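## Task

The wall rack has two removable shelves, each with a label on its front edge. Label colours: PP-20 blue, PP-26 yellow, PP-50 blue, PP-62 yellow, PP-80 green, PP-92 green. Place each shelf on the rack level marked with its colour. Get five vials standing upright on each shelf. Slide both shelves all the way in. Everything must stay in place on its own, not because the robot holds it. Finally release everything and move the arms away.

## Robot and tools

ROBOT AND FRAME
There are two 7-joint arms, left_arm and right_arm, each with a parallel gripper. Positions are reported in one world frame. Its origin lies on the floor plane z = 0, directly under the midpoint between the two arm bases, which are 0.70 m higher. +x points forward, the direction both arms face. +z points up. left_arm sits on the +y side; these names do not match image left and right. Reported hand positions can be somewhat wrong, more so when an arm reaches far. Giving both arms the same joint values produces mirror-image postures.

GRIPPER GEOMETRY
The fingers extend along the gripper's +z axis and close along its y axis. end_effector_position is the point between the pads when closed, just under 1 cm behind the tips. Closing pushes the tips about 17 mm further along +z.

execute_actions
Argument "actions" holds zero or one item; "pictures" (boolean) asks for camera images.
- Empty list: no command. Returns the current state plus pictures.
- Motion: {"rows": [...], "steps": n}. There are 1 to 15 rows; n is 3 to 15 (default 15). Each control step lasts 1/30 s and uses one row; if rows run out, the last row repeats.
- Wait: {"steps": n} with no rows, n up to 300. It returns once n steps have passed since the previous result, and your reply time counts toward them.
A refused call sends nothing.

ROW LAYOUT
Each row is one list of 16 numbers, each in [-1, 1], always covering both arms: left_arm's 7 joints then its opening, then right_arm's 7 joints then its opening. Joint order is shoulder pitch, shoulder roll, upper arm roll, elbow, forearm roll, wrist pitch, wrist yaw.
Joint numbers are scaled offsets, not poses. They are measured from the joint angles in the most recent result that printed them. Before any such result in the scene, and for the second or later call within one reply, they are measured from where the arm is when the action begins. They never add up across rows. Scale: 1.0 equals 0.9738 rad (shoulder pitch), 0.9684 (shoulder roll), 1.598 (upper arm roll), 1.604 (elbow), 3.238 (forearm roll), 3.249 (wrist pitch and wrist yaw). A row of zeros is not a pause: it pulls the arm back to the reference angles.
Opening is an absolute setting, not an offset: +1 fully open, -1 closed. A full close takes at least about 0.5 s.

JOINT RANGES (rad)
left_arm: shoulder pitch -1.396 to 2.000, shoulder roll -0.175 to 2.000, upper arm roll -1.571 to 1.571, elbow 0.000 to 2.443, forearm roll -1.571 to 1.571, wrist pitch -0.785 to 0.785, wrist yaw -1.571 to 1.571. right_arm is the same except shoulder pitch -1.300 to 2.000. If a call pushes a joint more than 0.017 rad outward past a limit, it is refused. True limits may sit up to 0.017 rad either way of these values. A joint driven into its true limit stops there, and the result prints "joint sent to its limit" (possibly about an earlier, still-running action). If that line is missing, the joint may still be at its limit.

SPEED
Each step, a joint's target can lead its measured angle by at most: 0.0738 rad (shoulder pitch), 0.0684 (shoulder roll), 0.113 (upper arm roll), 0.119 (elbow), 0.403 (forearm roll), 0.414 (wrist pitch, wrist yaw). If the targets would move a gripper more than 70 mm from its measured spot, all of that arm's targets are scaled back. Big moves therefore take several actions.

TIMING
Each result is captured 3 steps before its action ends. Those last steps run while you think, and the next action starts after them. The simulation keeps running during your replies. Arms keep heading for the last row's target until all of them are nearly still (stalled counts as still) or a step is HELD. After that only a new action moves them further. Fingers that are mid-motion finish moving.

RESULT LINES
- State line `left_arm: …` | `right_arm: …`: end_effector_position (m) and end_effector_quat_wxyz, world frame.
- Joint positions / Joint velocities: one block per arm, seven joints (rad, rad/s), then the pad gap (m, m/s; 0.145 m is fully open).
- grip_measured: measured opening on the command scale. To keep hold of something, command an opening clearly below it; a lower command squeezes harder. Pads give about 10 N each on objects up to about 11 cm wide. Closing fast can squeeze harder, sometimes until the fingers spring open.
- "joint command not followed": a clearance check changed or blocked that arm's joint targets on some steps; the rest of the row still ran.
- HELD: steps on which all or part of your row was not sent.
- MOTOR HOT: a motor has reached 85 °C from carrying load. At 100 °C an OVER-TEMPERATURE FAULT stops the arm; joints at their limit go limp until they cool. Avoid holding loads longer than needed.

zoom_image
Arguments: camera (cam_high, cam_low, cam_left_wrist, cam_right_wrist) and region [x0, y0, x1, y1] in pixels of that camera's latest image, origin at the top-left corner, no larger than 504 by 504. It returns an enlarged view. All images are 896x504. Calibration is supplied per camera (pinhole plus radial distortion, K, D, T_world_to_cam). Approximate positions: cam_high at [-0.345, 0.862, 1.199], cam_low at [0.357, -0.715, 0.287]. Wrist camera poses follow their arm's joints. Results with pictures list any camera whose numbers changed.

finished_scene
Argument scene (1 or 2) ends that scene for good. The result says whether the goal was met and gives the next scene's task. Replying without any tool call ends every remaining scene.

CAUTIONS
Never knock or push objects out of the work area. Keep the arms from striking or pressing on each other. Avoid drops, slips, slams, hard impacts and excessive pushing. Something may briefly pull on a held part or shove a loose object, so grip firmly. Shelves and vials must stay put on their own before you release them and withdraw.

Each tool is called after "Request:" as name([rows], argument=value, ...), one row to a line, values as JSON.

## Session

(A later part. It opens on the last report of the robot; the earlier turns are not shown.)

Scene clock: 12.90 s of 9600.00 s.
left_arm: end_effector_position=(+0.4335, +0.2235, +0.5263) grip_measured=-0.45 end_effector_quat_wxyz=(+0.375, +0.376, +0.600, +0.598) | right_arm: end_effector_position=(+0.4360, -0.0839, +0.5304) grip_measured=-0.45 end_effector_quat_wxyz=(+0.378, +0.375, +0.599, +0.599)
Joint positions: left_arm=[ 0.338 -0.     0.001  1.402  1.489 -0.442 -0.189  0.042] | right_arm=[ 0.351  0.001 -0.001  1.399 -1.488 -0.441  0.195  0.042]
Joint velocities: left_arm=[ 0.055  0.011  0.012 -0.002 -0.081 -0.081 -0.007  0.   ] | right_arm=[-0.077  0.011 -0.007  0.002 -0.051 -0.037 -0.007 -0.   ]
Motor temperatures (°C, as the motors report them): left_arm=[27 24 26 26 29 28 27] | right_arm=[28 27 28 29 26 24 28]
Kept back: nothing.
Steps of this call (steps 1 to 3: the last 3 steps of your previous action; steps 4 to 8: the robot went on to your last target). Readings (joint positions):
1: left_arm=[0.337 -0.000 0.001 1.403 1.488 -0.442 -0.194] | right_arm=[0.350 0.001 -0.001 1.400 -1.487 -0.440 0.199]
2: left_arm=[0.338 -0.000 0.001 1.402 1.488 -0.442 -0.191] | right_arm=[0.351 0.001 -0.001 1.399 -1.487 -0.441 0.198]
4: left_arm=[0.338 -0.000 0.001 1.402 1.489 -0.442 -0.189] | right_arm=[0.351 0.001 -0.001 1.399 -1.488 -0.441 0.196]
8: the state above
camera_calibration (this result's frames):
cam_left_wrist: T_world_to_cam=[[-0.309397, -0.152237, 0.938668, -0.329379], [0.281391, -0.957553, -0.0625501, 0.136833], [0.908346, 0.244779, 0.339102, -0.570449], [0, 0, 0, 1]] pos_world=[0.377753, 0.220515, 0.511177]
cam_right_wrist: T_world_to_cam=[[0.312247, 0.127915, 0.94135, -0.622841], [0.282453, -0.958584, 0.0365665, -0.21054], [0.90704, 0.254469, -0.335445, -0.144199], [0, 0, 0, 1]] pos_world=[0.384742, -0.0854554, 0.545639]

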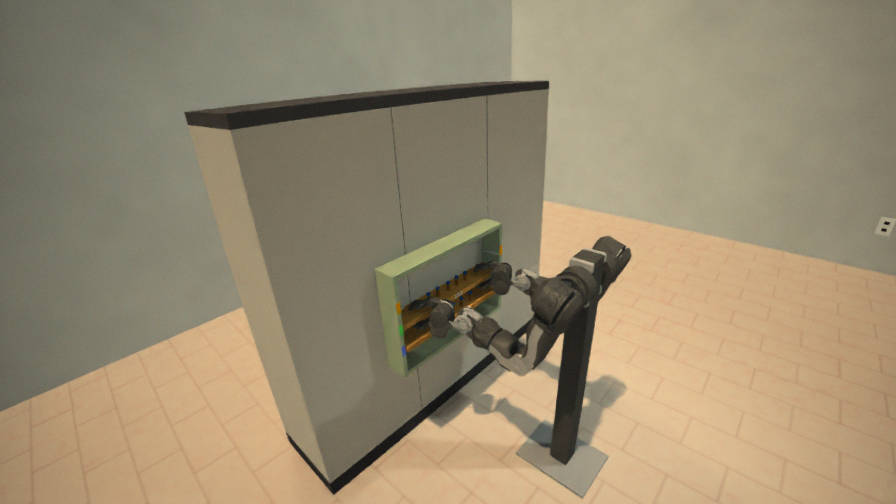

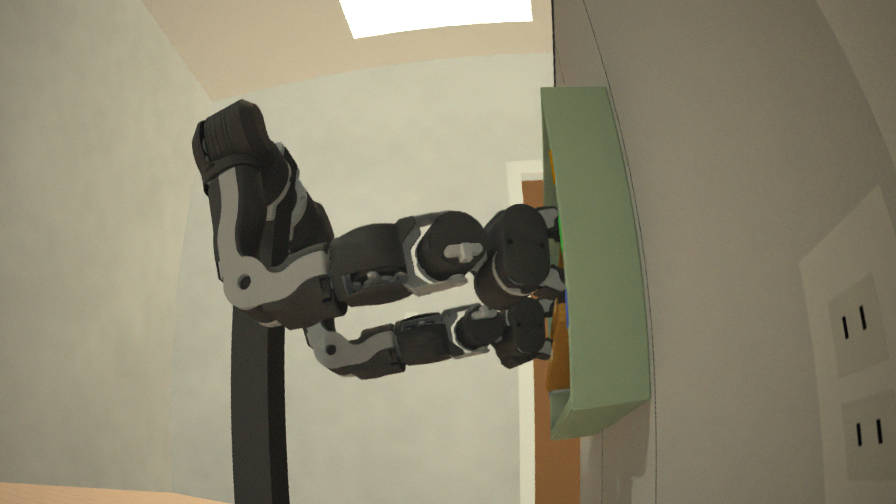

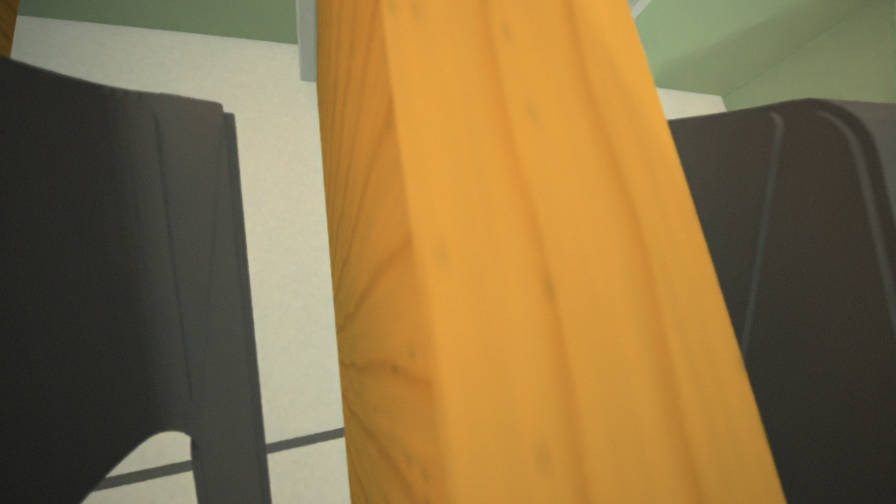

